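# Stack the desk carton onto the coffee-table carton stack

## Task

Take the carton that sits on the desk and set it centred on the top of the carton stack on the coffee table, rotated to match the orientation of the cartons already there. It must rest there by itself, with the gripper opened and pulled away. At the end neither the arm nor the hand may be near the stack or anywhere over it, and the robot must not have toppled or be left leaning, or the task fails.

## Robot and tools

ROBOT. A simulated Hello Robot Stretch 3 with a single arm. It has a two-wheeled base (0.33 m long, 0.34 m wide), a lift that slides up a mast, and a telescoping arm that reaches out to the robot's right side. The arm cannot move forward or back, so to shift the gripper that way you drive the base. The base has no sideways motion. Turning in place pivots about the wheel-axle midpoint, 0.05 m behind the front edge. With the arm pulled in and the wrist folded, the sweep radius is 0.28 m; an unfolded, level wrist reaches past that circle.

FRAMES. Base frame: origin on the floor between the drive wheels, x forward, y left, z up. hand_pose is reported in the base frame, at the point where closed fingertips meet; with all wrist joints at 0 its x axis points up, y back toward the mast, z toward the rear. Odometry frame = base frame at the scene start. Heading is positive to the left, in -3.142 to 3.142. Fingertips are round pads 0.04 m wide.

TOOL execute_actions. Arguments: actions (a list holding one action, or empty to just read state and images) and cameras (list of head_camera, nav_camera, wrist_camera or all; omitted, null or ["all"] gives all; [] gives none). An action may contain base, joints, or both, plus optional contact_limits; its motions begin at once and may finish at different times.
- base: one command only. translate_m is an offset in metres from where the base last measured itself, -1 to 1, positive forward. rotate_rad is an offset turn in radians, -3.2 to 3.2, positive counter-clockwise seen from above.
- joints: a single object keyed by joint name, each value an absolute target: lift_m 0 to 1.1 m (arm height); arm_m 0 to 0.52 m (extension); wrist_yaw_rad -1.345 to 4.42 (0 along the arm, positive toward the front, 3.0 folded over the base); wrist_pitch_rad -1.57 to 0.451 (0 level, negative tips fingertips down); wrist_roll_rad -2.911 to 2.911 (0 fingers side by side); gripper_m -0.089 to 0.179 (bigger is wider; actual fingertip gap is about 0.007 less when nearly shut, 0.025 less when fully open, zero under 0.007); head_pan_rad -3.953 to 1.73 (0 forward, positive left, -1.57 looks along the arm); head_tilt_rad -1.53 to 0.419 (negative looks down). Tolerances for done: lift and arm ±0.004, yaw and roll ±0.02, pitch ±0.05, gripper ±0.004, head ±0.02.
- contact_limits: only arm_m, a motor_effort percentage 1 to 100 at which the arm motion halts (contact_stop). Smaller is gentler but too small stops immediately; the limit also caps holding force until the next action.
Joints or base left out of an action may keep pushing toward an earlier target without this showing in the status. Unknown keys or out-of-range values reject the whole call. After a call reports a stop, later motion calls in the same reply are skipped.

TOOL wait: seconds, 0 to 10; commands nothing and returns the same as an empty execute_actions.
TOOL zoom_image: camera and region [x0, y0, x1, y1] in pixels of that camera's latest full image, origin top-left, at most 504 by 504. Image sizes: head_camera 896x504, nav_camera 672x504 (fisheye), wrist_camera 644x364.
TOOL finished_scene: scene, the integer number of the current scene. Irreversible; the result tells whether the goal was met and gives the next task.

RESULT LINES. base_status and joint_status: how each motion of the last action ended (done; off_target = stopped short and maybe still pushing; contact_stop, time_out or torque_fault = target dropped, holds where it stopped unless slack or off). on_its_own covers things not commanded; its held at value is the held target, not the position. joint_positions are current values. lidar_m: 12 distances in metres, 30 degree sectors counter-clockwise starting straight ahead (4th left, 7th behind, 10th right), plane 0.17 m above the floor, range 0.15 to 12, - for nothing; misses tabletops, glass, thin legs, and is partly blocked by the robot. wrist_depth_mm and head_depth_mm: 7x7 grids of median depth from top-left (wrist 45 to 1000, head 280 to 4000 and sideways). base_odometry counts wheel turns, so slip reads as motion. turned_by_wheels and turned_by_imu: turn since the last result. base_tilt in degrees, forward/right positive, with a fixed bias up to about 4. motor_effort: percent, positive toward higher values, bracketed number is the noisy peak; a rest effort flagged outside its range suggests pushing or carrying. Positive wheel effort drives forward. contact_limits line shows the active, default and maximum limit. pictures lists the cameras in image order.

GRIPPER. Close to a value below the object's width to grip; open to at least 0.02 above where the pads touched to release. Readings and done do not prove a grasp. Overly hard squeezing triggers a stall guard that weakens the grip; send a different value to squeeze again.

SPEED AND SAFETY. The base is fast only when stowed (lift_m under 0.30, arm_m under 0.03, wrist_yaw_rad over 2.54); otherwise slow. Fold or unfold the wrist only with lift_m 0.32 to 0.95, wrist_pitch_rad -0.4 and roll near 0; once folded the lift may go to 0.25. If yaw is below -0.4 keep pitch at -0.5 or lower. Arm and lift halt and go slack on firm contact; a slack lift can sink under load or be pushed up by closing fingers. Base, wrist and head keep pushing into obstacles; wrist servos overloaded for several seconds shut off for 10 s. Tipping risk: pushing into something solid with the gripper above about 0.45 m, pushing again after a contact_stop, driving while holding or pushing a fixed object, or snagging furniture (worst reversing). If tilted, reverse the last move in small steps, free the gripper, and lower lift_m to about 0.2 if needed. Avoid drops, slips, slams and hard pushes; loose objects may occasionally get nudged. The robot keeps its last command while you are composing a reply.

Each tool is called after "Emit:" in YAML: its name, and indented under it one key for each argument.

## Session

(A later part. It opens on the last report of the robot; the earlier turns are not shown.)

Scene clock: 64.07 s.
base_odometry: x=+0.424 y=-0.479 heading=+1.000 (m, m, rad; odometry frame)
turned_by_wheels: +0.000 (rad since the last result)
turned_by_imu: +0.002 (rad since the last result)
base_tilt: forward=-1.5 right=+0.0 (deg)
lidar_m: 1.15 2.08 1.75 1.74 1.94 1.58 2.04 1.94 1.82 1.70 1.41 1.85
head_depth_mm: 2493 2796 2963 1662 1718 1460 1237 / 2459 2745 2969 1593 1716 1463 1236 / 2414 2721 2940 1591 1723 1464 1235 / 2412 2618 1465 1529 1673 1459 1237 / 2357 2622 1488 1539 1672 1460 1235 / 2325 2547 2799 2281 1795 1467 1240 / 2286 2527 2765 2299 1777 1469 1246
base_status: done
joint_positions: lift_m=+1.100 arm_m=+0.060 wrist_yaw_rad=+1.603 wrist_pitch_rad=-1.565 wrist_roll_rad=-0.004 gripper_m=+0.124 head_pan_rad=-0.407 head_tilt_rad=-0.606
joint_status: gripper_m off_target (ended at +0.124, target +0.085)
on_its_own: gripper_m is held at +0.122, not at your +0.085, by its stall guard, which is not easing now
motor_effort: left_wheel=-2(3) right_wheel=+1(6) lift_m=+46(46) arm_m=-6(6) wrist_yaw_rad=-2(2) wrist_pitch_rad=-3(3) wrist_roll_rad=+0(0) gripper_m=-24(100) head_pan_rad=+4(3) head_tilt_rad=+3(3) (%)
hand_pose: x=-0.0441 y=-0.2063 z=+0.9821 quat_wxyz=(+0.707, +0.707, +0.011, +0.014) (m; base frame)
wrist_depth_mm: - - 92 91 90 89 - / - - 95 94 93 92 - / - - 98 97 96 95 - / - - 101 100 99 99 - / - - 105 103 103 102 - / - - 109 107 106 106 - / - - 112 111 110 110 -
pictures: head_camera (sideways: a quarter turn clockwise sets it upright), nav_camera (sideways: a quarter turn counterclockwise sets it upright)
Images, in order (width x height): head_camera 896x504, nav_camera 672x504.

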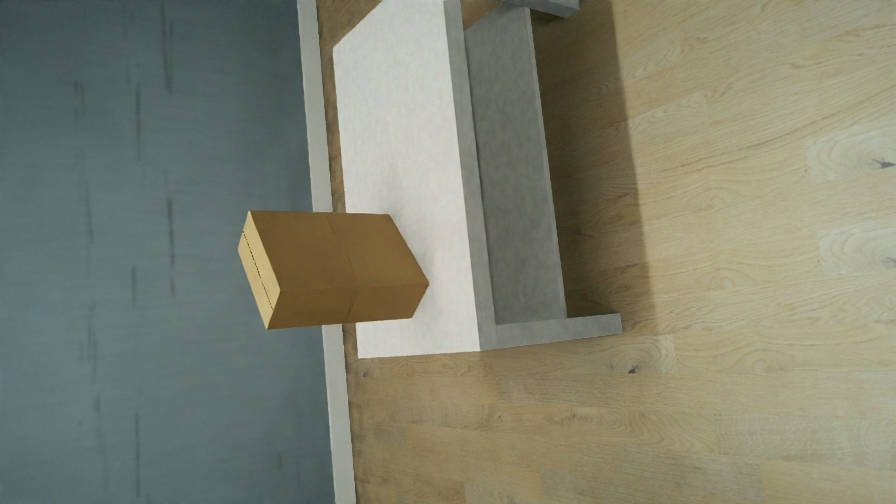

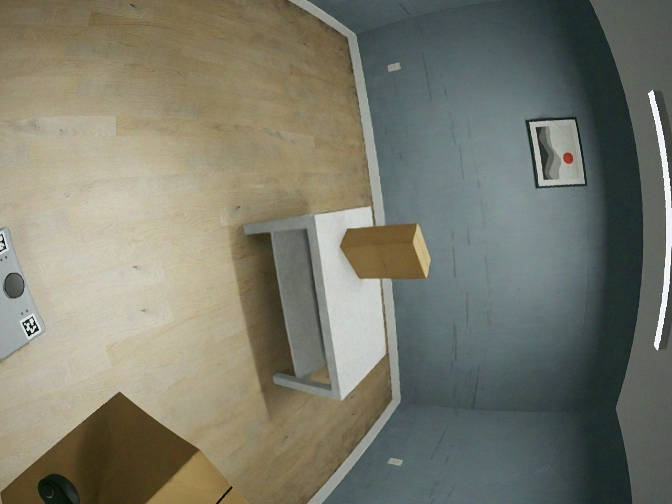

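Emit:
execute_actions:
  actions:
    - {"base":{"rotate_rad":-0.423},"joints":{"gripper_m":0.09}}
  cameras: []

Emit:
execute_actions:
  actions:
    - {"base":{"translate_m":0.865},"joints":{"gripper_m":0.085}}
  cameras: []

Emit:
execute_actions:
  actions:
    - {"base":{"rotate_rad":1.723},"joints":{"gripper_m":0.09,"head_pan_rad":-1.57,"head_tilt_rad":-0.84,"wrist_yaw_rad":2.26}}

Scene clock: 68.53 s.
base_odometry: x=+0.424 y=-0.479 heading=+0.577 (m, m, rad; odometry frame)
turned_by_wheels: -0.423 (rad since the last result)
turned_by_imu: -0.420 (rad since the last result)
base_tilt: forward=-1.7 right=-0.1 (deg)
lidar_m: 1.15 2.72 1.97 1.74 1.75 2.06 1.58 2.05 1.94 1.70 2.02 1.41
head_depth_mm: 2243 2411 2585 2271 1764 1459 1234 / 2483 2700 2818 2262 1771 1456 1239 / 2810 3100 3121 2255 1782 1454 1238 / 2849 3146 3125 1735 1776 1456 1235 / 2655 2929 3065 1680 1739 1466 1240 / 2494 2766 2960 1542 1679 1468 1239 / 2381 2593 2769 1490 1639 1457 1243
base_status: done
joint_positions: lift_m=+1.100 arm_m=+0.060 wrist_yaw_rad=+1.603 wrist_pitch_rad=-1.566 wrist_roll_rad=-0.004 gripper_m=+0.096 head_pan_rad=-0.407 head_tilt_rad=-0.606
joint_status: gripper_m off_target (ended at +0.096, target +0.090)
on_its_own: gripper_m is held at +0.094, not at your +0.090, by its stall guard, which is still easing
motor_effort: left_wheel=+4(9) right_wheel=-2(6) lift_m=+46(46) arm_m=-6(6) wrist_yaw_rad=-2(2) wrist_pitch_rad=-3(3) wrist_roll_rad=+0(0) gripper_m=-38(100) head_pan_rad=+4(4) head_tilt_rad=+2(3) (%)
hand_pose: x=-0.0441 y=-0.2063 z=+0.9821 quat_wxyz=(+0.707, +0.707, +0.011, +0.014) (m; base frame)
wrist_depth_mm: - - 92 91 90 90 - / - - 95 94 93 92 - / - - 98 97 96 96 - / - - 101 100 99 99 - / - - 105 104 103 102 - / - - 109 107 106 106 - / - - 113 111 110 111 -
pictures: none
No camera images: the call's "cameras" was empty. Leave "cameras" out to get every camera's image.

Scene clock: 78.33 s.
base_odometry: x=+1.149 y=-0.007 heading=+0.577 (m, m, rad; odometry frame)
turned_by_wheels: +0.000 (rad since the last result)
turned_by_imu: +0.002 (rad since the last result)
base_tilt: forward=-1.6 right=+0.0 (deg)
lidar_m: 1.88 0.34 0.36 1.92 1.93 2.27 2.44 2.61 1.71 1.72 0.71 1.03
head_depth_mm: 2022 2185 2380 2270 1767 969 1181 / 2164 2401 2645 2272 1156 946 1143 / 2051 2315 2623 2259 1155 948 840 / 1927 2135 2370 2294 1154 949 808 / 1803 1983 2228 2299 1155 952 806 / 1715 1866 2077 2209 1781 904 809 / 1622 1759 1940 2123 715 751 778
base_status: done
joint_positions: lift_m=+1.100 arm_m=+0.060 wrist_yaw_rad=+1.603 wrist_pitch_rad=-1.566 wrist_roll_rad=-0.004 gripper_m=+0.124 head_pan_rad=-0.407 head_tilt_rad=-0.606
joint_status: gripper_m off_target (ended at +0.124, target +0.085)
on_its_own: gripper_m is held at +0.122, not at your +0.085, by its stall guard, which is not easing now
motor_effort: left_wheel=+3(10) right_wheel=-2(2) lift_m=+46(47) arm_m=-6(5) wrist_yaw_rad=-2(1) wrist_pitch_rad=-3(3) wrist_roll_rad=+0(0) gripper_m=-25(90) head_pan_rad=+4(4) head_tilt_rad=+2(3) (%)
hand_pose: x=-0.0441 y=-0.2063 z=+0.9821 quat_wxyz=(+0.707, +0.707, +0.011, +0.014) (m; base frame)
wrist_depth_mm: - - 92 91 90 90 - / - - 95 94 93 93 - / - - 98 97 96 95 - / - - 101 100 99 99 - / - - 105 104 102 102 - / - - 108 107 106 106 - / - - 112 111 110 110 -
pictures: none
No camera images: the call's "cameras" was empty. Leave "cameras" out to get every camera's image.

Scene clock: 82.03 s.
base_odometry: x=+1.149 y=-0.007 heading=+2.300 (m, m, rad; odometry frame)
turned_by_wheels: +1.723 (rad since the last result)
turned_by_imu: +1.706 (rad since the last result)
base_tilt: forward=-1.6 right=+0.0 (deg)
lidar_m: 1.92 1.97 2.55 2.44 2.78 1.70 1.84 0.71 1.03 0.82 0.35 2.03
head_depth_mm: - - - 313 292 361 1139 / - - - 311 291 329 1136 / - 1955 - - 292 - 1086 / - 1941 2167 - 291 - 318 / 1713 1941 2136 739 295 - 1108 / 1679 1938 2127 1711 296 825 1126 / 1669 1933 2107 1752 1491 1295 1147
base_status: done
joint_positions: lift_m=+1.100 arm_m=+0.060 wrist_yaw_rad=+2.257 wrist_pitch_rad=-1.566 wrist_roll_rad=-0.004 gripper_m=+0.107 head_pan_rad=-1.563 head_tilt_rad=-0.829
joint_status: gripper_m off_target (ended at +0.107, target +0.090); the others done
on_its_own: gripper_m is held at +0.106, not at your +0.090, by its stall guard, which is still easing
motor_effort: left_wheel=-2(7) right_wheel=+2(5) lift_m=+46(47) arm_m=-6(6) wrist_yaw_rad=+1(2) wrist_pitch_rad=-2(3) wrist_roll_rad=+0(0) gripper_m=-32(100) head_pan_rad=-3(43) head_tilt_rad=-5(22) (%)
hand_pose: x=-0.0389 y=-0.2200 z=+0.9821 quat_wxyz=(+0.665, +0.666, +0.238, +0.241) (m; base frame)
wrist_depth_mm: - 93 92 91 90 89 - / - - 95 94 93 92 - / - - 98 97 96 95 - / - - 101 100 99 99 668 / - - 105 103 103 102 333 / - - 109 107 106 106 339 / - - 113 112 110 111 368
pictures: head_camera (sideways: a quarter turn clockwise sets it upright), nav_camera (sideways: a quarter turn counterclockwise sets it upright), wrist_camera
Images, in order (width x height): head_camera 896x504, nav_camera 672x504, wrist_camera 644x364.

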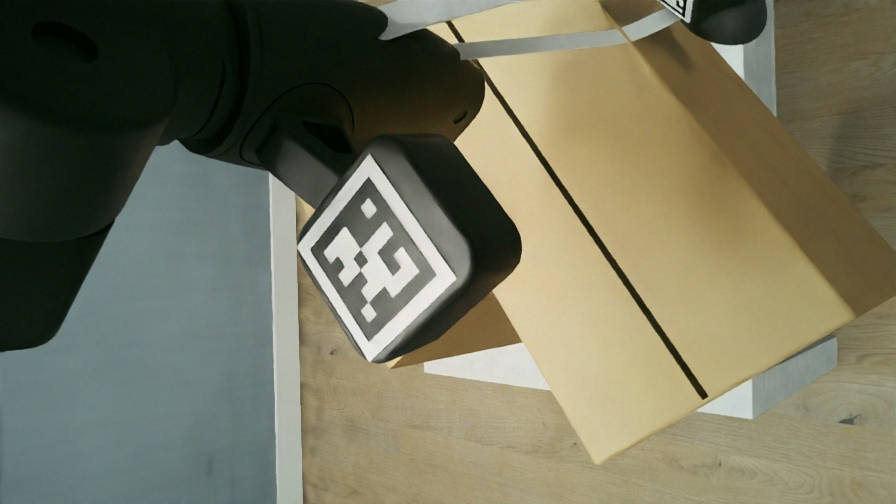

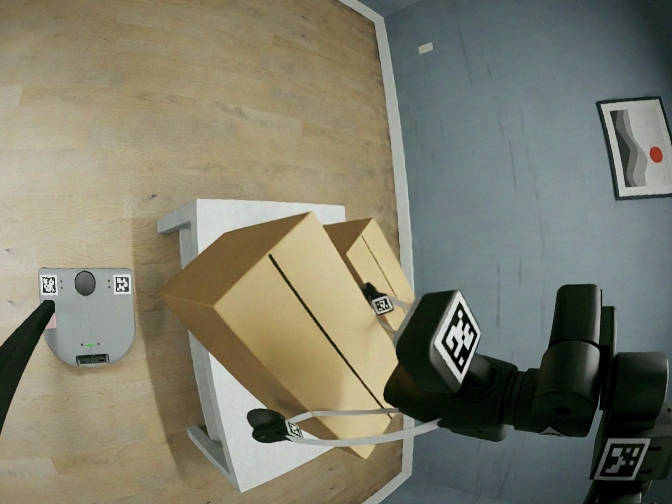

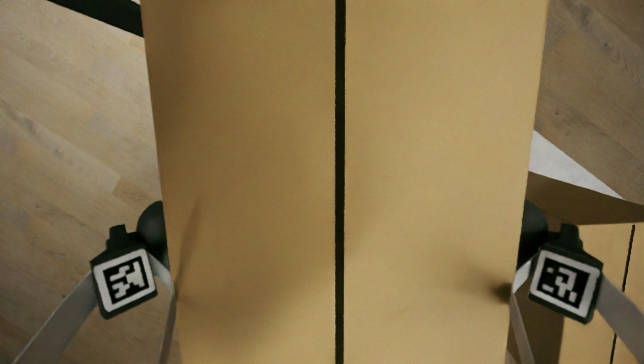

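Emit:
execute_actions:
  actions:
    - {"joints":{"arm_m":0.4,"gripper_m":0.085}}

Scene clock: 88.80 s.
base_odometry: x=+1.149 y=-0.007 heading=+2.300 (m, m, rad; odometry frame)
turned_by_wheels: +0.000 (rad since the last result)
turned_by_imu: -0.002 (rad since the last result)
base_tilt: forward=-1.6 right=-0.1 (deg)
lidar_m: 1.92 1.97 2.55 2.44 2.78 1.71 1.84 0.71 1.03 0.82 0.35 2.04
head_depth_mm: 1690 575 1976 1121 955 847 1134 / 1692 521 608 1119 954 845 1141 / - 511 532 794 936 837 1127 / 1721 513 488 673 879 834 1125 / 1678 1818 579 693 904 839 1110 / 1684 1927 2116 1721 1403 855 1132 / 1670 1930 2102 1763 1482 1298 1150
base_status: not commanded
joint_positions: lift_m=+1.100 arm_m=+0.400 wrist_yaw_rad=+2.257 wrist_pitch_rad=-1.566 wrist_roll_rad=-0.004 gripper_m=+0.103 head_pan_rad=-1.563 head_tilt_rad=-0.830
joint_status: gripper_m off_target (ended at +0.103, target +0.085); the others done
on_its_own: gripper_m is held at +0.101, not at your +0.085, by its stall guard, which is still easing
motor_effort: left_wheel=-2(2) right_wheel=+2(2) lift_m=+46(47) arm_m=+5(5) wrist_yaw_rad=+2(1) wrist_pitch_rad=-3(2) wrist_roll_rad=+0(0) gripper_m=-34(100) head_pan_rad=-3(3) head_tilt_rad=-4(5) (%)
hand_pose: x=-0.0389 y=-0.5592 z=+0.9821 quat_wxyz=(+0.665, +0.666, +0.238, +0.241) (m; base frame)
wrist_depth_mm: - 93 92 91 90 89 - / - - 95 94 93 92 - / - - 98 97 96 95 - / - - 101 100 99 99 - / - - 105 104 102 102 - / - 759 109 108 106 106 - / - - 113 112 110 111 -
pictures: head_camera (sideways: a quarter turn clockwise sets it upright), nav_camera (sideways: a quarter turn counterclockwise sets it upright), wrist_camera
Images, in order (width x height): head_camera 896x504, nav_camera 672x504, wrist_camera 644x364.

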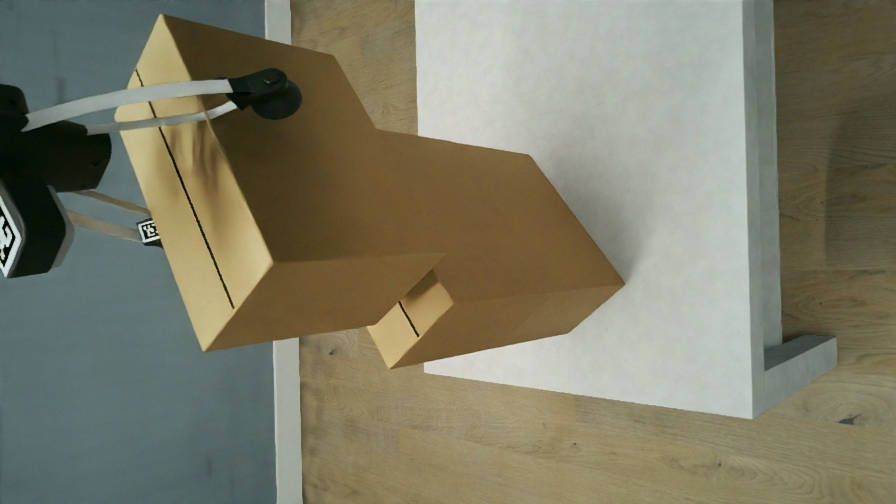

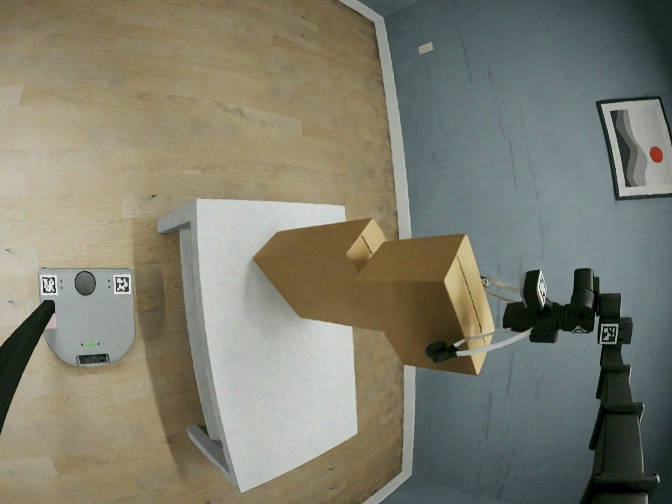

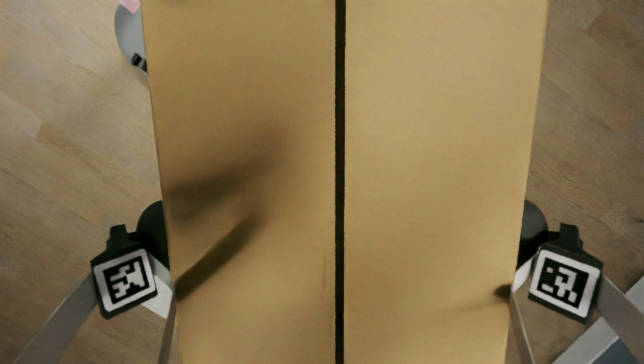

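Emit:
execute_actions:
  actions:
    - {"base":{"translate_m":0.042},"joints":{"arm_m":0.433,"gripper_m":0.09,"lift_m":1.075}}
  cameras: ["head_camera"]

Scene clock: 91.33 s.
base_odometry: x=+1.121 y=+0.024 heading=+2.300 (m, m, rad; odometry frame)
turned_by_wheels: +0.000 (rad since the last result)
turned_by_imu: -0.001 (rad since the last result)
base_tilt: forward=-1.7 right=+0.0 (deg)
lidar_m: 1.89 1.93 2.50 2.44 2.85 1.75 1.88 0.75 1.06 0.81 0.32 1.99
head_depth_mm: 1689 1832 2039 1121 953 847 1136 / 1721 577 658 1046 959 833 1116 / - 561 574 731 918 830 1119 / 1714 564 531 657 842 834 1130 / 1659 1853 652 1050 939 835 1106 / 1668 1925 2120 1753 1487 1278 1143 / 1680 1929 2091 1747 1490 1300 1148
base_status: done
joint_positions: lift_m=+1.075 arm_m=+0.433 wrist_yaw_rad=+2.257 wrist_pitch_rad=-1.566 wrist_roll_rad=-0.004 gripper_m=+0.096 head_pan_rad=-1.563 head_tilt_rad=-0.830
joint_status: gripper_m off_target (ended at +0.096, target +0.090); the others done
on_its_own: gripper_m is held at +0.094, not at your +0.090, by its stall guard, which is still easing
motor_effort: left_wheel=-1(4) right_wheel=+1(4) lift_m=+31(42) arm_m=+5(4) wrist_yaw_rad=+3(2) wrist_pitch_rad=-2(3) wrist_roll_rad=+0(0) gripper_m=-38(100) head_pan_rad=-3(3) head_tilt_rad=-4(5) (%)
hand_pose: x=-0.0389 y=-0.5922 z=+0.9576 quat_wxyz=(+0.665, +0.666, +0.238, +0.241) (m; base frame)
wrist_depth_mm: - 93 91 91 90 89 975 / - - 94 94 93 92 - / - - 98 97 96 95 - / - - 101 100 99 99 - / - - 105 103 103 102 - / - 739 108 107 106 106 - / - - 113 111 110 110 -
pictures: head_camera (sideways: a quarter turn clockwise sets it upright)
Images, in order (width x height): head_camera 896x504.

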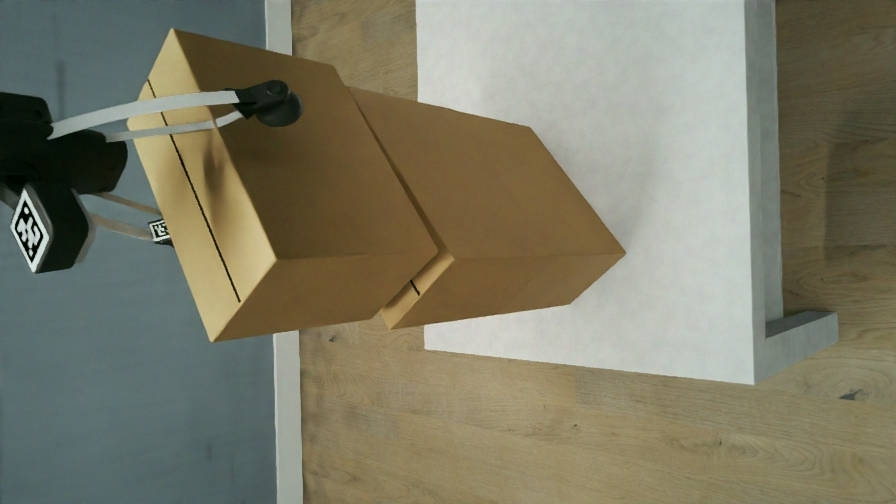

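Emit:
execute_actions:
  actions:
    - {"base":{"translate_m":0.007},"joints":{"arm_m":0.437,"lift_m":1.062}}
  cameras: ["head_camera"]

Emit:
zoom_image:
  camera: "head_camera"
  region: [300, 50, 500, 350]

Scene clock: 93.87 s.
base_odometry: x=+1.117 y=+0.029 heading=+2.300 (m, m, rad; odometry frame)
turned_by_wheels: +0.000 (rad since the last result)
turned_by_imu: -0.001 (rad since the last result)
base_tilt: forward=-1.6 right=+0.0 (deg)
lidar_m: 1.87 1.92 2.48 2.44 2.86 1.75 1.88 0.75 1.06 0.81 0.32 1.98
head_depth_mm: 1691 1879 2039 1120 954 848 1137 / 1719 587 666 898 955 832 1122 / - 587 580 722 919 833 1121 / 1632 590 536 656 855 836 1123 / 1676 1866 672 1076 943 835 1102 / 1682 1920 2115 1748 1496 1269 1144 / 1678 1917 2102 1762 1488 1298 1147
base_status: done
joint_positions: lift_m=+1.062 arm_m=+0.437 wrist_yaw_rad=+2.257 wrist_pitch_rad=-1.566 wrist_roll_rad=-0.004 gripper_m=+0.107 head_pan_rad=-1.563 head_tilt_rad=-0.830
joint_status: all done
on_its_own: gripper_m is held at +0.106, not at your +0.090, by its stall guard, which is still easing
motor_effort: left_wheel=-1(2) right_wheel=+1(6) lift_m=+30(31) arm_m=+5(5) wrist_yaw_rad=+2(2) wrist_pitch_rad=-3(2) wrist_roll_rad=+0(0) gripper_m=-32(34) head_pan_rad=-2(3) head_tilt_rad=-5(5) (%)
hand_pose: x=-0.0389 y=-0.5962 z=+0.9446 quat_wxyz=(+0.665, +0.666, +0.238, +0.241) (m; base frame)
wrist_depth_mm: - 92 92 91 90 89 956 / - - 95 94 93 92 - / - - 98 97 96 95 - / - - 101 100 99 99 - / - 685 105 103 103 102 - / - 419 108 107 106 106 - / - - 113 111 110 111 -
pictures: head_camera (sideways: a quarter turn clockwise sets it upright)
Images, in order (width x height): head_camera 896x504.

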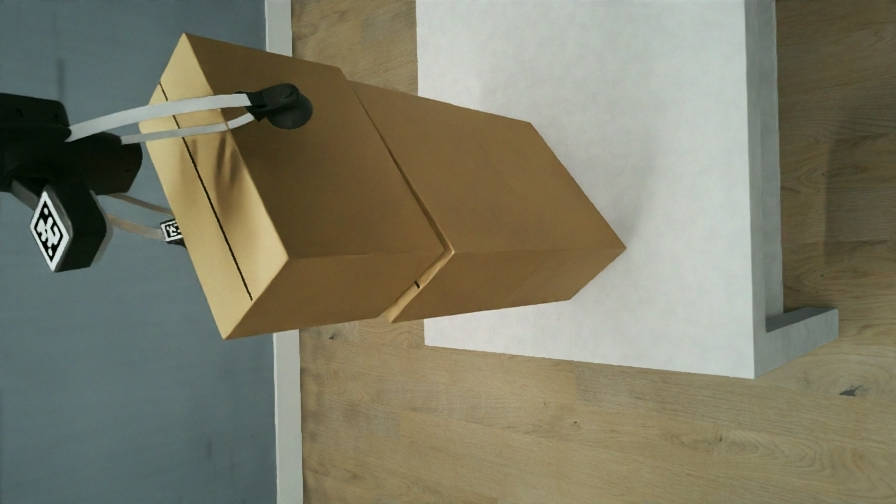

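Region (300, 50, 500, 350) of head_camera's 896x504 image, scaled by 1.680, with more detail than that image has.

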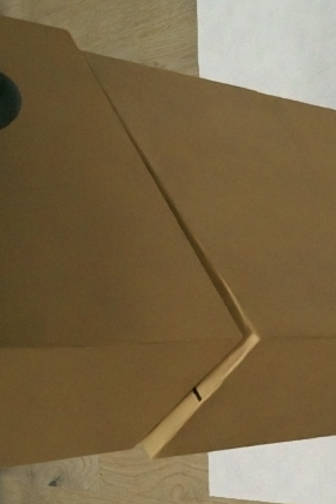

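Emit:
execute_actions:
  actions:
    - {"joints":{"lift_m":1.05}}
  cameras: ["head_camera"]

Emit:
zoom_image:
  camera: "head_camera"
  region: [300, 50, 500, 350]

Scene clock: 95.20 s.
base_odometry: x=+1.117 y=+0.029 heading=+2.300 (m, m, rad; odometry frame)
turned_by_wheels: +0.000 (rad since the last result)
turned_by_imu: +0.000 (rad since the last result)
base_tilt: forward=-1.6 right=+0.0 (deg)
lidar_m: 1.88 1.92 2.49 2.44 2.86 1.75 1.89 0.76 1.06 0.81 0.32 1.98
head_depth_mm: 1689 1871 2036 1120 957 848 1141 / 1721 604 670 900 960 831 1118 / - 605 581 723 917 832 1116 / 1638 606 537 654 858 835 1122 / 1672 1901 651 1076 944 839 1106 / 1680 1934 2113 1749 1488 1271 1139 / 1678 1928 2089 1756 1488 1295 1145
base_status: not commanded
joint_positions: lift_m=+1.052 arm_m=+0.437 wrist_yaw_rad=+2.257 wrist_pitch_rad=-1.568 wrist_roll_rad=-0.004 gripper_m=+0.114 head_pan_rad=-1.563 head_tilt_rad=-0.830
joint_status: lift_m contact_stop (moved -0.010 of -0.012)
on_its_own: gripper_m is held at +0.113, not at your +0.090, by its stall guard, which is still easing; lift_m is slack since a contact_stop, until your next command for it
motor_effort: left_wheel=+0(1) right_wheel=+0(1) lift_m=+36(37) arm_m=+5(5) wrist_yaw_rad=+1(1) wrist_pitch_rad=-1(3) wrist_roll_rad=+0(0) gripper_m=-30(31) head_pan_rad=-3(3) head_tilt_rad=-5(5) (%)
hand_pose: x=-0.0393 y=-0.5965 z=+0.9349 quat_wxyz=(+0.665, +0.665, +0.238, +0.240) (m; base frame)
wrist_depth_mm: - 90 90 89 88 87 940 / - - 93 92 91 90 - / - - 96 95 95 94 - / - - 100 99 98 98 - / - 671 104 103 102 101 - / - 413 108 107 106 105 - / - - 113 112 111 111 -
pictures: head_camera (sideways: a quarter turn clockwise sets it upright)
Images, in order (width x height): head_camera 896x504.

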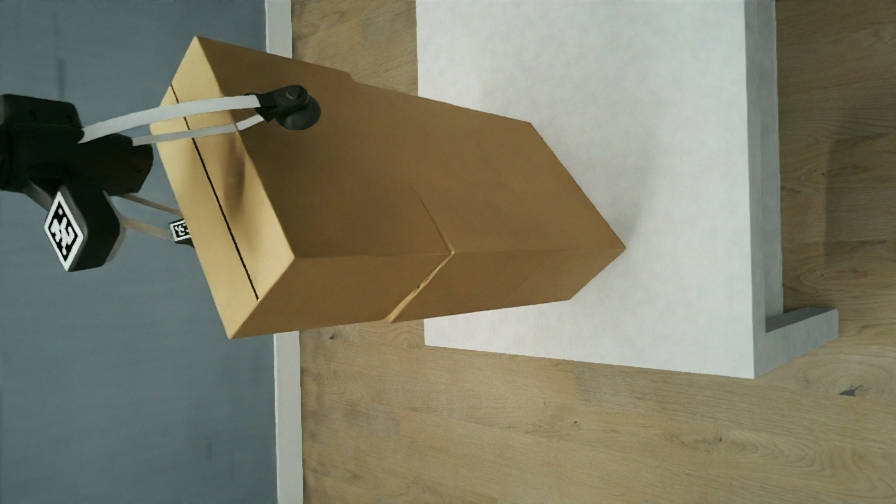

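Region (300, 50, 500, 350) of head_camera's 896x504 image, scaled by 1.680, with more detail than that image has.

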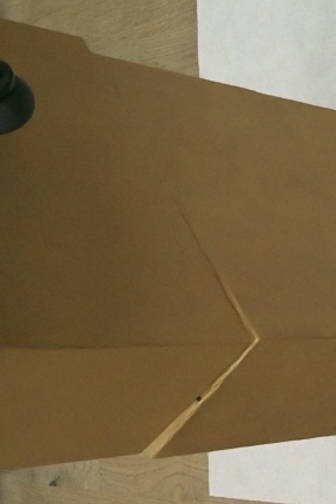

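Emit:
execute_actions:
  actions:
    - {"joints":{"lift_m":1.064}}
  cameras: []

Emit:
execute_actions:
  actions:
    - {"base":{"translate_m":0.003},"joints":{"wrist_yaw_rad":2.295,"arm_m":0.439,"gripper_m":0.085}}
  cameras: []

Emit:
execute_actions:
  actions:
    - {"joints":{"lift_m":1.053}}
  cameras: ["head_camera"]

Emit:
zoom_image:
  camera: "head_camera"
  region: [300, 50, 500, 350]

Scene clock: 97.00 s.
base_odometry: x=+1.117 y=+0.029 heading=+2.300 (m, m, rad; odometry frame)
turned_by_wheels: +0.000 (rad since the last result)
turned_by_imu: +0.000 (rad since the last result)
base_tilt: forward=-1.6 right=+0.1 (deg)
lidar_m: 1.87 1.92 2.49 2.44 2.85 1.75 1.88 0.75 1.06 0.81 0.32 1.99
head_depth_mm: 1694 1890 2036 1123 952 847 1135 / 1716 581 665 899 956 834 1123 / - 582 580 721 918 832 1121 / 1644 587 536 656 856 833 1121 / 1674 1848 677 1076 942 835 1102 / 1677 1926 2106 1742 1490 1271 1148 / 1672 1944 2101 1763 1488 1296 1147
base_status: not commanded
joint_positions: lift_m=+1.064 arm_m=+0.437 wrist_yaw_rad=+2.257 wrist_pitch_rad=-1.567 wrist_roll_rad=-0.004 gripper_m=+0.124 head_pan_rad=-1.563 head_tilt_rad=-0.830
joint_status: all done
on_its_own: gripper_m is held at +0.123, not at your +0.090, by its stall guard, which is not easing now
motor_effort: left_wheel=-1(1) right_wheel=+1(1) lift_m=+47(49) arm_m=+5(5) wrist_yaw_rad=+4(2) wrist_pitch_rad=-2(2) wrist_roll_rad=+0(0) gripper_m=-24(28) head_pan_rad=-3(2) head_tilt_rad=-5(5) (%)
hand_pose: x=-0.0391 y=-0.5964 z=+0.9461 quat_wxyz=(+0.665, +0.665, +0.238, +0.240) (m; base frame)
wrist_depth_mm: - 93 92 91 90 90 951 / - - 95 94 93 93 - / - - 98 97 96 95 - / - - 101 100 99 99 - / - 682 105 104 103 102 - / - 419 108 107 106 106 - / - - 113 111 110 111 -
pictures: none
No camera images: the call's "cameras" was empty. Leave "cameras" out to get every camera's image.

Scene clock: 98.07 s.
base_odometry: x=+1.115 y=+0.032 heading=+2.300 (m, m, rad; odometry frame)
turned_by_wheels: +0.000 (rad since the last result)
turned_by_imu: +0.000 (rad since the last result)
base_tilt: forward=-1.6 right=+0.0 (deg)
lidar_m: 1.87 1.91 2.49 2.44 2.87 1.76 1.89 0.76 1.06 0.81 0.32 1.98
head_depth_mm: 1697 1873 2023 1121 957 847 1138 / 1709 583 672 888 953 835 1118 / - 584 581 717 912 833 1118 / 1624 587 539 657 852 836 1124 / 1675 1851 672 1077 940 838 1102 / 1679 1923 2106 1743 1482 1277 1141 / 1663 1927 2114 1763 1501 1297 1145
base_status: done
joint_positions: lift_m=+1.064 arm_m=+0.439 wrist_yaw_rad=+2.292 wrist_pitch_rad=-1.567 wrist_roll_rad=-0.004 gripper_m=+0.087 head_pan_rad=-1.563 head_tilt_rad=-0.830
joint_status: all done
motor_effort: left_wheel=-1(2) right_wheel=+1(3) lift_m=+47(47) arm_m=+5(5) wrist_yaw_rad=+2(2) wrist_pitch_rad=-2(2) wrist_roll_rad=+0(0) gripper_m=-43(100) head_pan_rad=-3(3) head_tilt_rad=-5(5) (%)
hand_pose: x=-0.0386 y=-0.5990 z=+0.9461 quat_wxyz=(+0.661, +0.661, +0.250, +0.252) (m; base frame)
wrist_depth_mm: - 93 92 91 90 89 954 / - - 95 94 93 92 - / - - 98 97 96 95 - / - 681 101 100 99 99 - / - 684 105 104 103 102 - / - 728 109 107 106 106 - / - - 113 111 110 111 -
pictures: none
No camera images: the call's "cameras" was empty. Leave "cameras" out to get every camera's image.

Scene clock: 99.03 s.
base_odometry: x=+1.115 y=+0.032 heading=+2.300 (m, m, rad; odometry frame)
turned_by_wheels: +0.000 (rad since the last result)
turned_by_imu: +0.000 (rad since the last result)
base_tilt: forward=-1.5 right=+0.0 (deg)
lidar_m: 1.88 1.91 2.49 2.44 2.86 1.76 1.88 0.76 1.06 0.81 0.32 1.98
head_depth_mm: 1692 1915 2033 1122 952 850 1137 / 1717 602 677 888 953 833 1121 / - 605 580 718 912 834 1124 / 1646 606 537 657 850 836 1127 / 1675 1900 649 1073 942 838 1101 / 1669 1930 2096 1749 1494 1273 1143 / 1674 1919 2114 1763 1494 1294 1149
base_status: not commanded
joint_positions: lift_m=+1.053 arm_m=+0.439 wrist_yaw_rad=+2.292 wrist_pitch_rad=-1.567 wrist_roll_rad=-0.004 gripper_m=+0.092 head_pan_rad=-1.563 head_tilt_rad=-0.830
joint_status: all done
on_its_own: gripper_m is held at +0.093, not at your +0.085, by its stall guard, which is still easing
motor_effort: left_wheel=-1(1) right_wheel=+1(1) lift_m=+27(42) arm_m=+5(5) wrist_yaw_rad=+2(2) wrist_pitch_rad=-2(2) wrist_roll_rad=+0(0) gripper_m=-5(42) head_pan_rad=-4(3) head_tilt_rad=-5(5) (%)
hand_pose: x=-0.0387 y=-0.5991 z=+0.9357 quat_wxyz=(+0.661, +0.661, +0.250, +0.252) (m; base frame)
wrist_depth_mm: - 91 90 89 88 87 953 / - - 93 92 92 91 - / - - 97 96 95 94 - / - 662 100 99 98 98 - / - 664 104 103 102 101 - / - 714 108 107 106 106 - / - - 113 112 111 111 -
pictures: head_camera (sideways: a quarter turn clockwise sets it upright)
Images, in order (width x height): head_camera 896x504.

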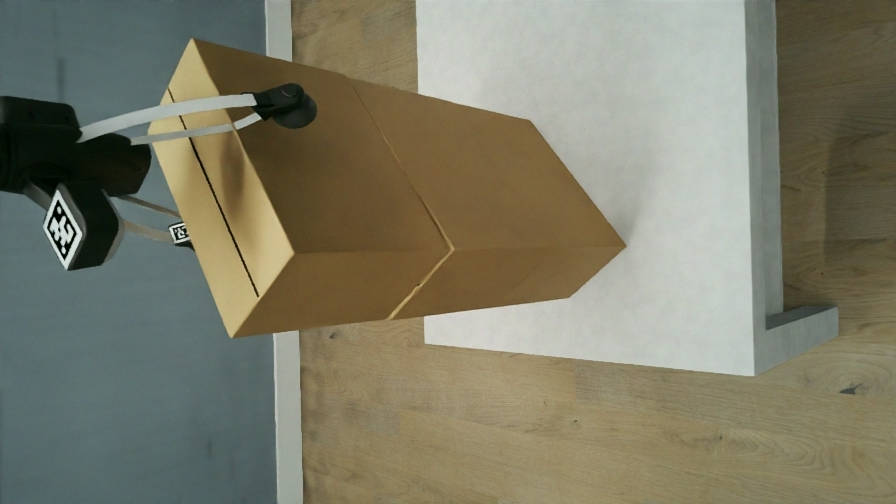

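Region (300, 50, 500, 350) of head_camera's 896x504 image, scaled by 1.680, with more detail than that image has.

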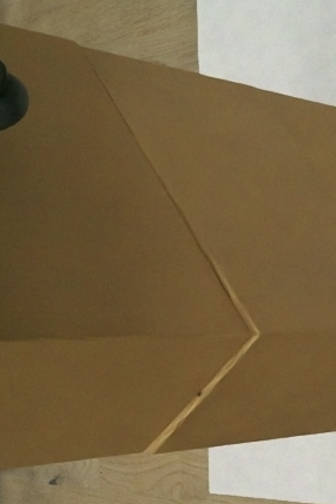

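Emit:
execute_actions:
  actions:
    - {"joints":{"gripper_m":0.179}}
  cameras: []

Emit:
execute_actions:
  actions:
    - {"joints":{"lift_m":1.1}}
  cameras: []

Emit:
execute_actions:
  actions:
    - {"joints":{"wrist_pitch_rad":-0.4}}
  cameras: ["head_camera","nav_camera"]

Scene clock: 101.73 s.
base_odometry: x=+1.115 y=+0.032 heading=+2.300 (m, m, rad; odometry frame)
turned_by_wheels: +0.000 (rad since the last result)
turned_by_imu: -0.001 (rad since the last result)
base_tilt: forward=-1.6 right=+0.0 (deg)
lidar_m: 1.87 1.92 2.48 2.44 2.86 1.75 1.88 0.76 1.06 0.81 0.32 1.99
head_depth_mm: 1691 1897 2035 1121 958 848 1138 / 1715 604 675 889 957 831 1122 / - 604 580 719 913 833 1124 / 1654 606 536 658 851 834 1124 / 1677 1897 648 1078 939 836 1103 / 1673 1927 2110 1749 1491 1266 1148 / 1679 1935 2116 1759 1491 1300 1146
base_status: not commanded
joint_positions: lift_m=+1.053 arm_m=+0.439 wrist_yaw_rad=+2.292 wrist_pitch_rad=-1.567 wrist_roll_rad=-0.004 gripper_m=+0.179 head_pan_rad=-1.563 head_tilt_rad=-0.830
joint_status: all done
motor_effort: left_wheel=-1(1) right_wheel=+1(1) lift_m=+29(29) arm_m=+5(5) wrist_yaw_rad=+3(1) wrist_pitch_rad=-1(2) wrist_roll_rad=+0(0) gripper_m=+1(96) head_pan_rad=-3(3) head_tilt_rad=-4(5) (%)
hand_pose: x=-0.0387 y=-0.5991 z=+0.9357 quat_wxyz=(+0.661, +0.661, +0.250, +0.252) (m; base frame)
wrist_depth_mm: - 90 89 89 88 87 947 / - - 93 92 91 90 - / - - 96 95 94 94 - / - 674 100 99 98 97 - / - 106 104 103 102 100 - / - 110 108 107 105 105 - / - - 113 111 110 111 -
pictures: none
No camera images: the call's "cameras" was empty. Leave "cameras" out to get every camera's image.

Scene clock: 103.00 s.
base_odometry: x=+1.115 y=+0.032 heading=+2.300 (m, m, rad; odometry frame)
turned_by_wheels: +0.000 (rad since the last result)
turned_by_imu: +0.000 (rad since the last result)
base_tilt: forward=-1.7 right=+0.0 (deg)
lidar_m: 1.87 1.92 2.49 2.43 2.86 1.75 1.89 0.76 1.06 0.81 0.32 1.98
head_depth_mm: 1701 1902 2043 1119 954 847 1137 / 1694 626 661 887 954 832 1111 / 1744 604 579 718 913 832 1119 / 1718 586 537 656 854 835 1124 / 1680 1904 648 1081 942 836 1103 / 1682 1927 2121 1753 1491 1267 1144 / 1671 1929 2108 1754 1485 1293 1148
base_status: not commanded
joint_positions: lift_m=+1.100 arm_m=+0.439 wrist_yaw_rad=+2.292 wrist_pitch_rad=-1.567 wrist_roll_rad=-0.004 gripper_m=+0.179 head_pan_rad=-1.563 head_tilt_rad=-0.830
joint_status: all done
motor_effort: left_wheel=-1(1) right_wheel=+1(1) lift_m=+46(46) arm_m=+5(5) wrist_yaw_rad=+2(3) wrist_pitch_rad=-1(2) wrist_roll_rad=+0(0) gripper_m=+1(0) head_pan_rad=-3(3) head_tilt_rad=-4(5) (%)
hand_pose: x=-0.0387 y=-0.5991 z=+0.9821 quat_wxyz=(+0.661, +0.661, +0.250, +0.252) (m; base frame)
wrist_depth_mm: - - 132 131 130 - - / - - 137 136 134 - - / - - 143 141 139 - - / - - 149 146 145 - - / - 730 154 152 150 - - / - 773 162 158 156 - - / - - 169 165 164 - -
pictures: none
No camera images: the call's "cameras" was empty. Leave "cameras" out to get every camera's image.

Scene clock: 104.47 s.
base_odometry: x=+1.115 y=+0.032 heading=+2.300 (m, m, rad; odometry frame)
turned_by_wheels: +0.000 (rad since the last result)
turned_by_imu: +0.000 (rad since the last result)
base_tilt: forward=-1.6 right=+0.1 (deg)
lidar_m: 1.87 1.92 2.49 2.44 2.86 1.76 1.89 0.76 1.06 0.81 0.32 1.99
head_depth_mm: 1707 1897 2044 1119 953 847 1134 / 1698 602 659 889 955 831 1121 / 1684 606 579 716 913 834 1124 / 1734 1818 537 658 853 835 1124 / 1715 1906 649 1084 943 834 1100 / 1710 1921 2117 1771 1484 1268 1148 / 1636 1926 2111 1762 1493 1300 1142
base_status: not commanded
joint_positions: lift_m=+1.100 arm_m=+0.439 wrist_yaw_rad=+2.292 wrist_pitch_rad=-0.421 wrist_roll_rad=-0.004 gripper_m=+0.179 head_pan_rad=-1.563 head_tilt_rad=-0.830
joint_status: all done
motor_effort: left_wheel=-1(1) right_wheel=+1(1) lift_m=+46(46) arm_m=+6(5) wrist_yaw_rad=+1(2) wrist_pitch_rad=+13(13) wrist_roll_rad=+0(0) gripper_m=+1(0) head_pan_rad=-3(3) head_tilt_rad=-5(4) (%)
hand_pose: x=+0.1470 y=-0.4358 z=+1.1117 quat_wxyz=(+0.420, +0.690, -0.149, +0.571) (m; base frame)
wrist_depth_mm: - - - - - - - / - - - - - - - / - - - - - - - / - - - - - - - / - - - - - - - / - - - - - - - / - - - - - - -
pictures: head_camera (sideways: a quarter turn clockwise sets it upright), nav_camera (sideways: a quarter turn counterclockwise sets it upright)
Images, in order (width x height): head_camera 896x504, nav_camera 672x504.

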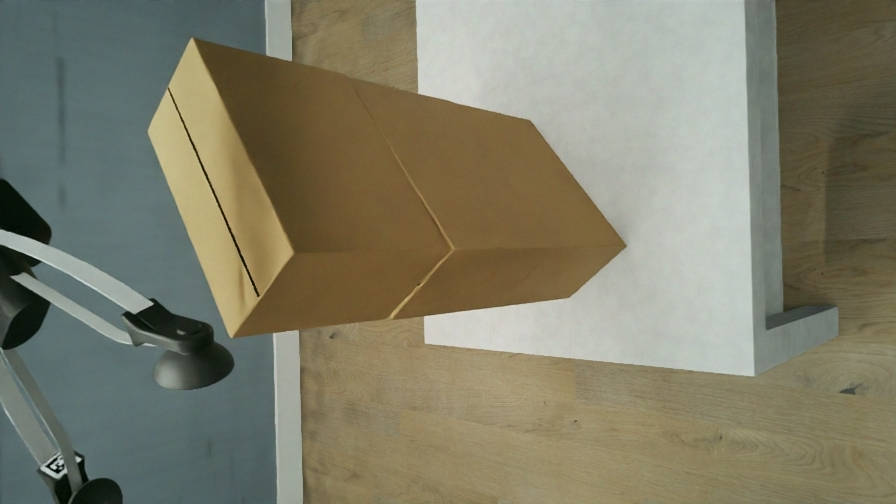

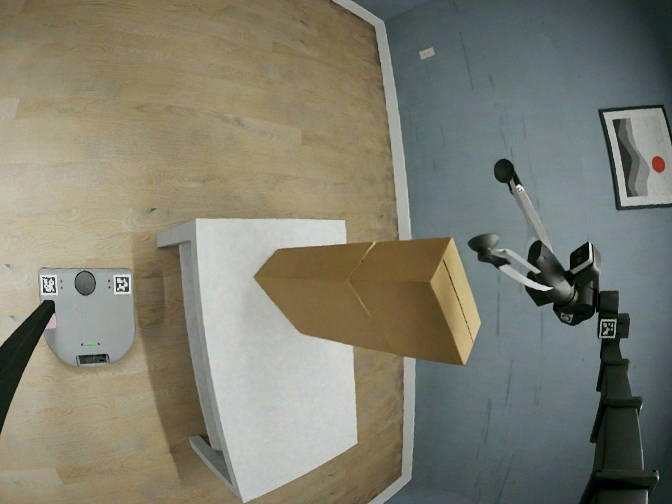

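Emit:
execute_actions:
  actions:
    - {"base":{"translate_m":0.45},"joints":{"arm_m":0.0,"wrist_yaw_rad":1.57,"head_pan_rad":-2.0,"head_tilt_rad":-0.6}}
  cameras: ["head_camera"]

Scene clock: 110.67 s.
base_odometry: x=+0.815 y=+0.367 heading=+2.299 (m, m, rad; odometry frame)
turned_by_wheels: +0.000 (rad since the last result)
turned_by_imu: +0.000 (rad since the last result)
base_tilt: forward=-1.6 right=-0.1 (deg)
lidar_m: 1.43 1.46 1.90 2.46 2.98 2.17 2.34 0.41 0.40 1.84 1.88 1.51
head_depth_mm: - 2392 721 706 1081 948 857 / - 2255 767 717 811 910 811 / - - 2331 2258 1125 949 1067 / - - - 2351 1118 1259 1216 / - - - - 1639 1461 1243 / - - - - - 1463 1243 / - - - - - - 1217
base_status: done
joint_positions: lift_m=+1.100 arm_m=+0.001 wrist_yaw_rad=+1.573 wrist_pitch_rad=-0.421 wrist_roll_rad=-0.004 gripper_m=+0.179 head_pan_rad=-1.993 head_tilt_rad=-0.606
joint_status: all done
motor_effort: left_wheel=-1(3) right_wheel=+1(5) lift_m=+46(46) arm_m=-6(8) wrist_yaw_rad=-2(3) wrist_pitch_rad=+12(13) wrist_roll_rad=+0(0) gripper_m=+0(1) head_pan_rad=-3(31) head_tilt_rad=+2(18) (%)
hand_pose: x=+0.2027 y=-0.1456 z=+1.1118 quat_wxyz=(+0.594, +0.593, -0.382, +0.386) (m; base frame)
wrist_depth_mm: - - - - - - - / - - - - - - - / - - - - - - - / - - - - - - - / - - - - - - - / - - - - - - - / - - - - - - -
pictures: head_camera (sideways: a quarter turn clockwise sets it upright)
Images, in order (width x height): head_camera 896x504.

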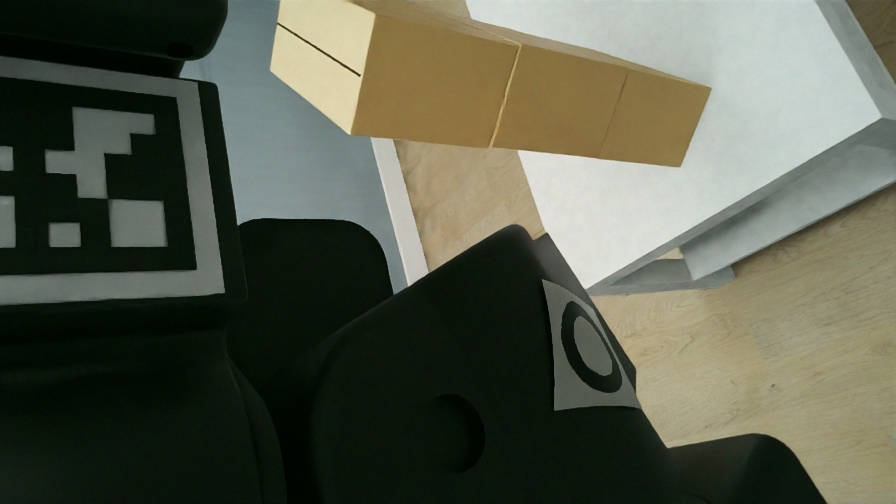

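Emit:
finished_scene:
  scene: 2

The scene is finished: the task was done.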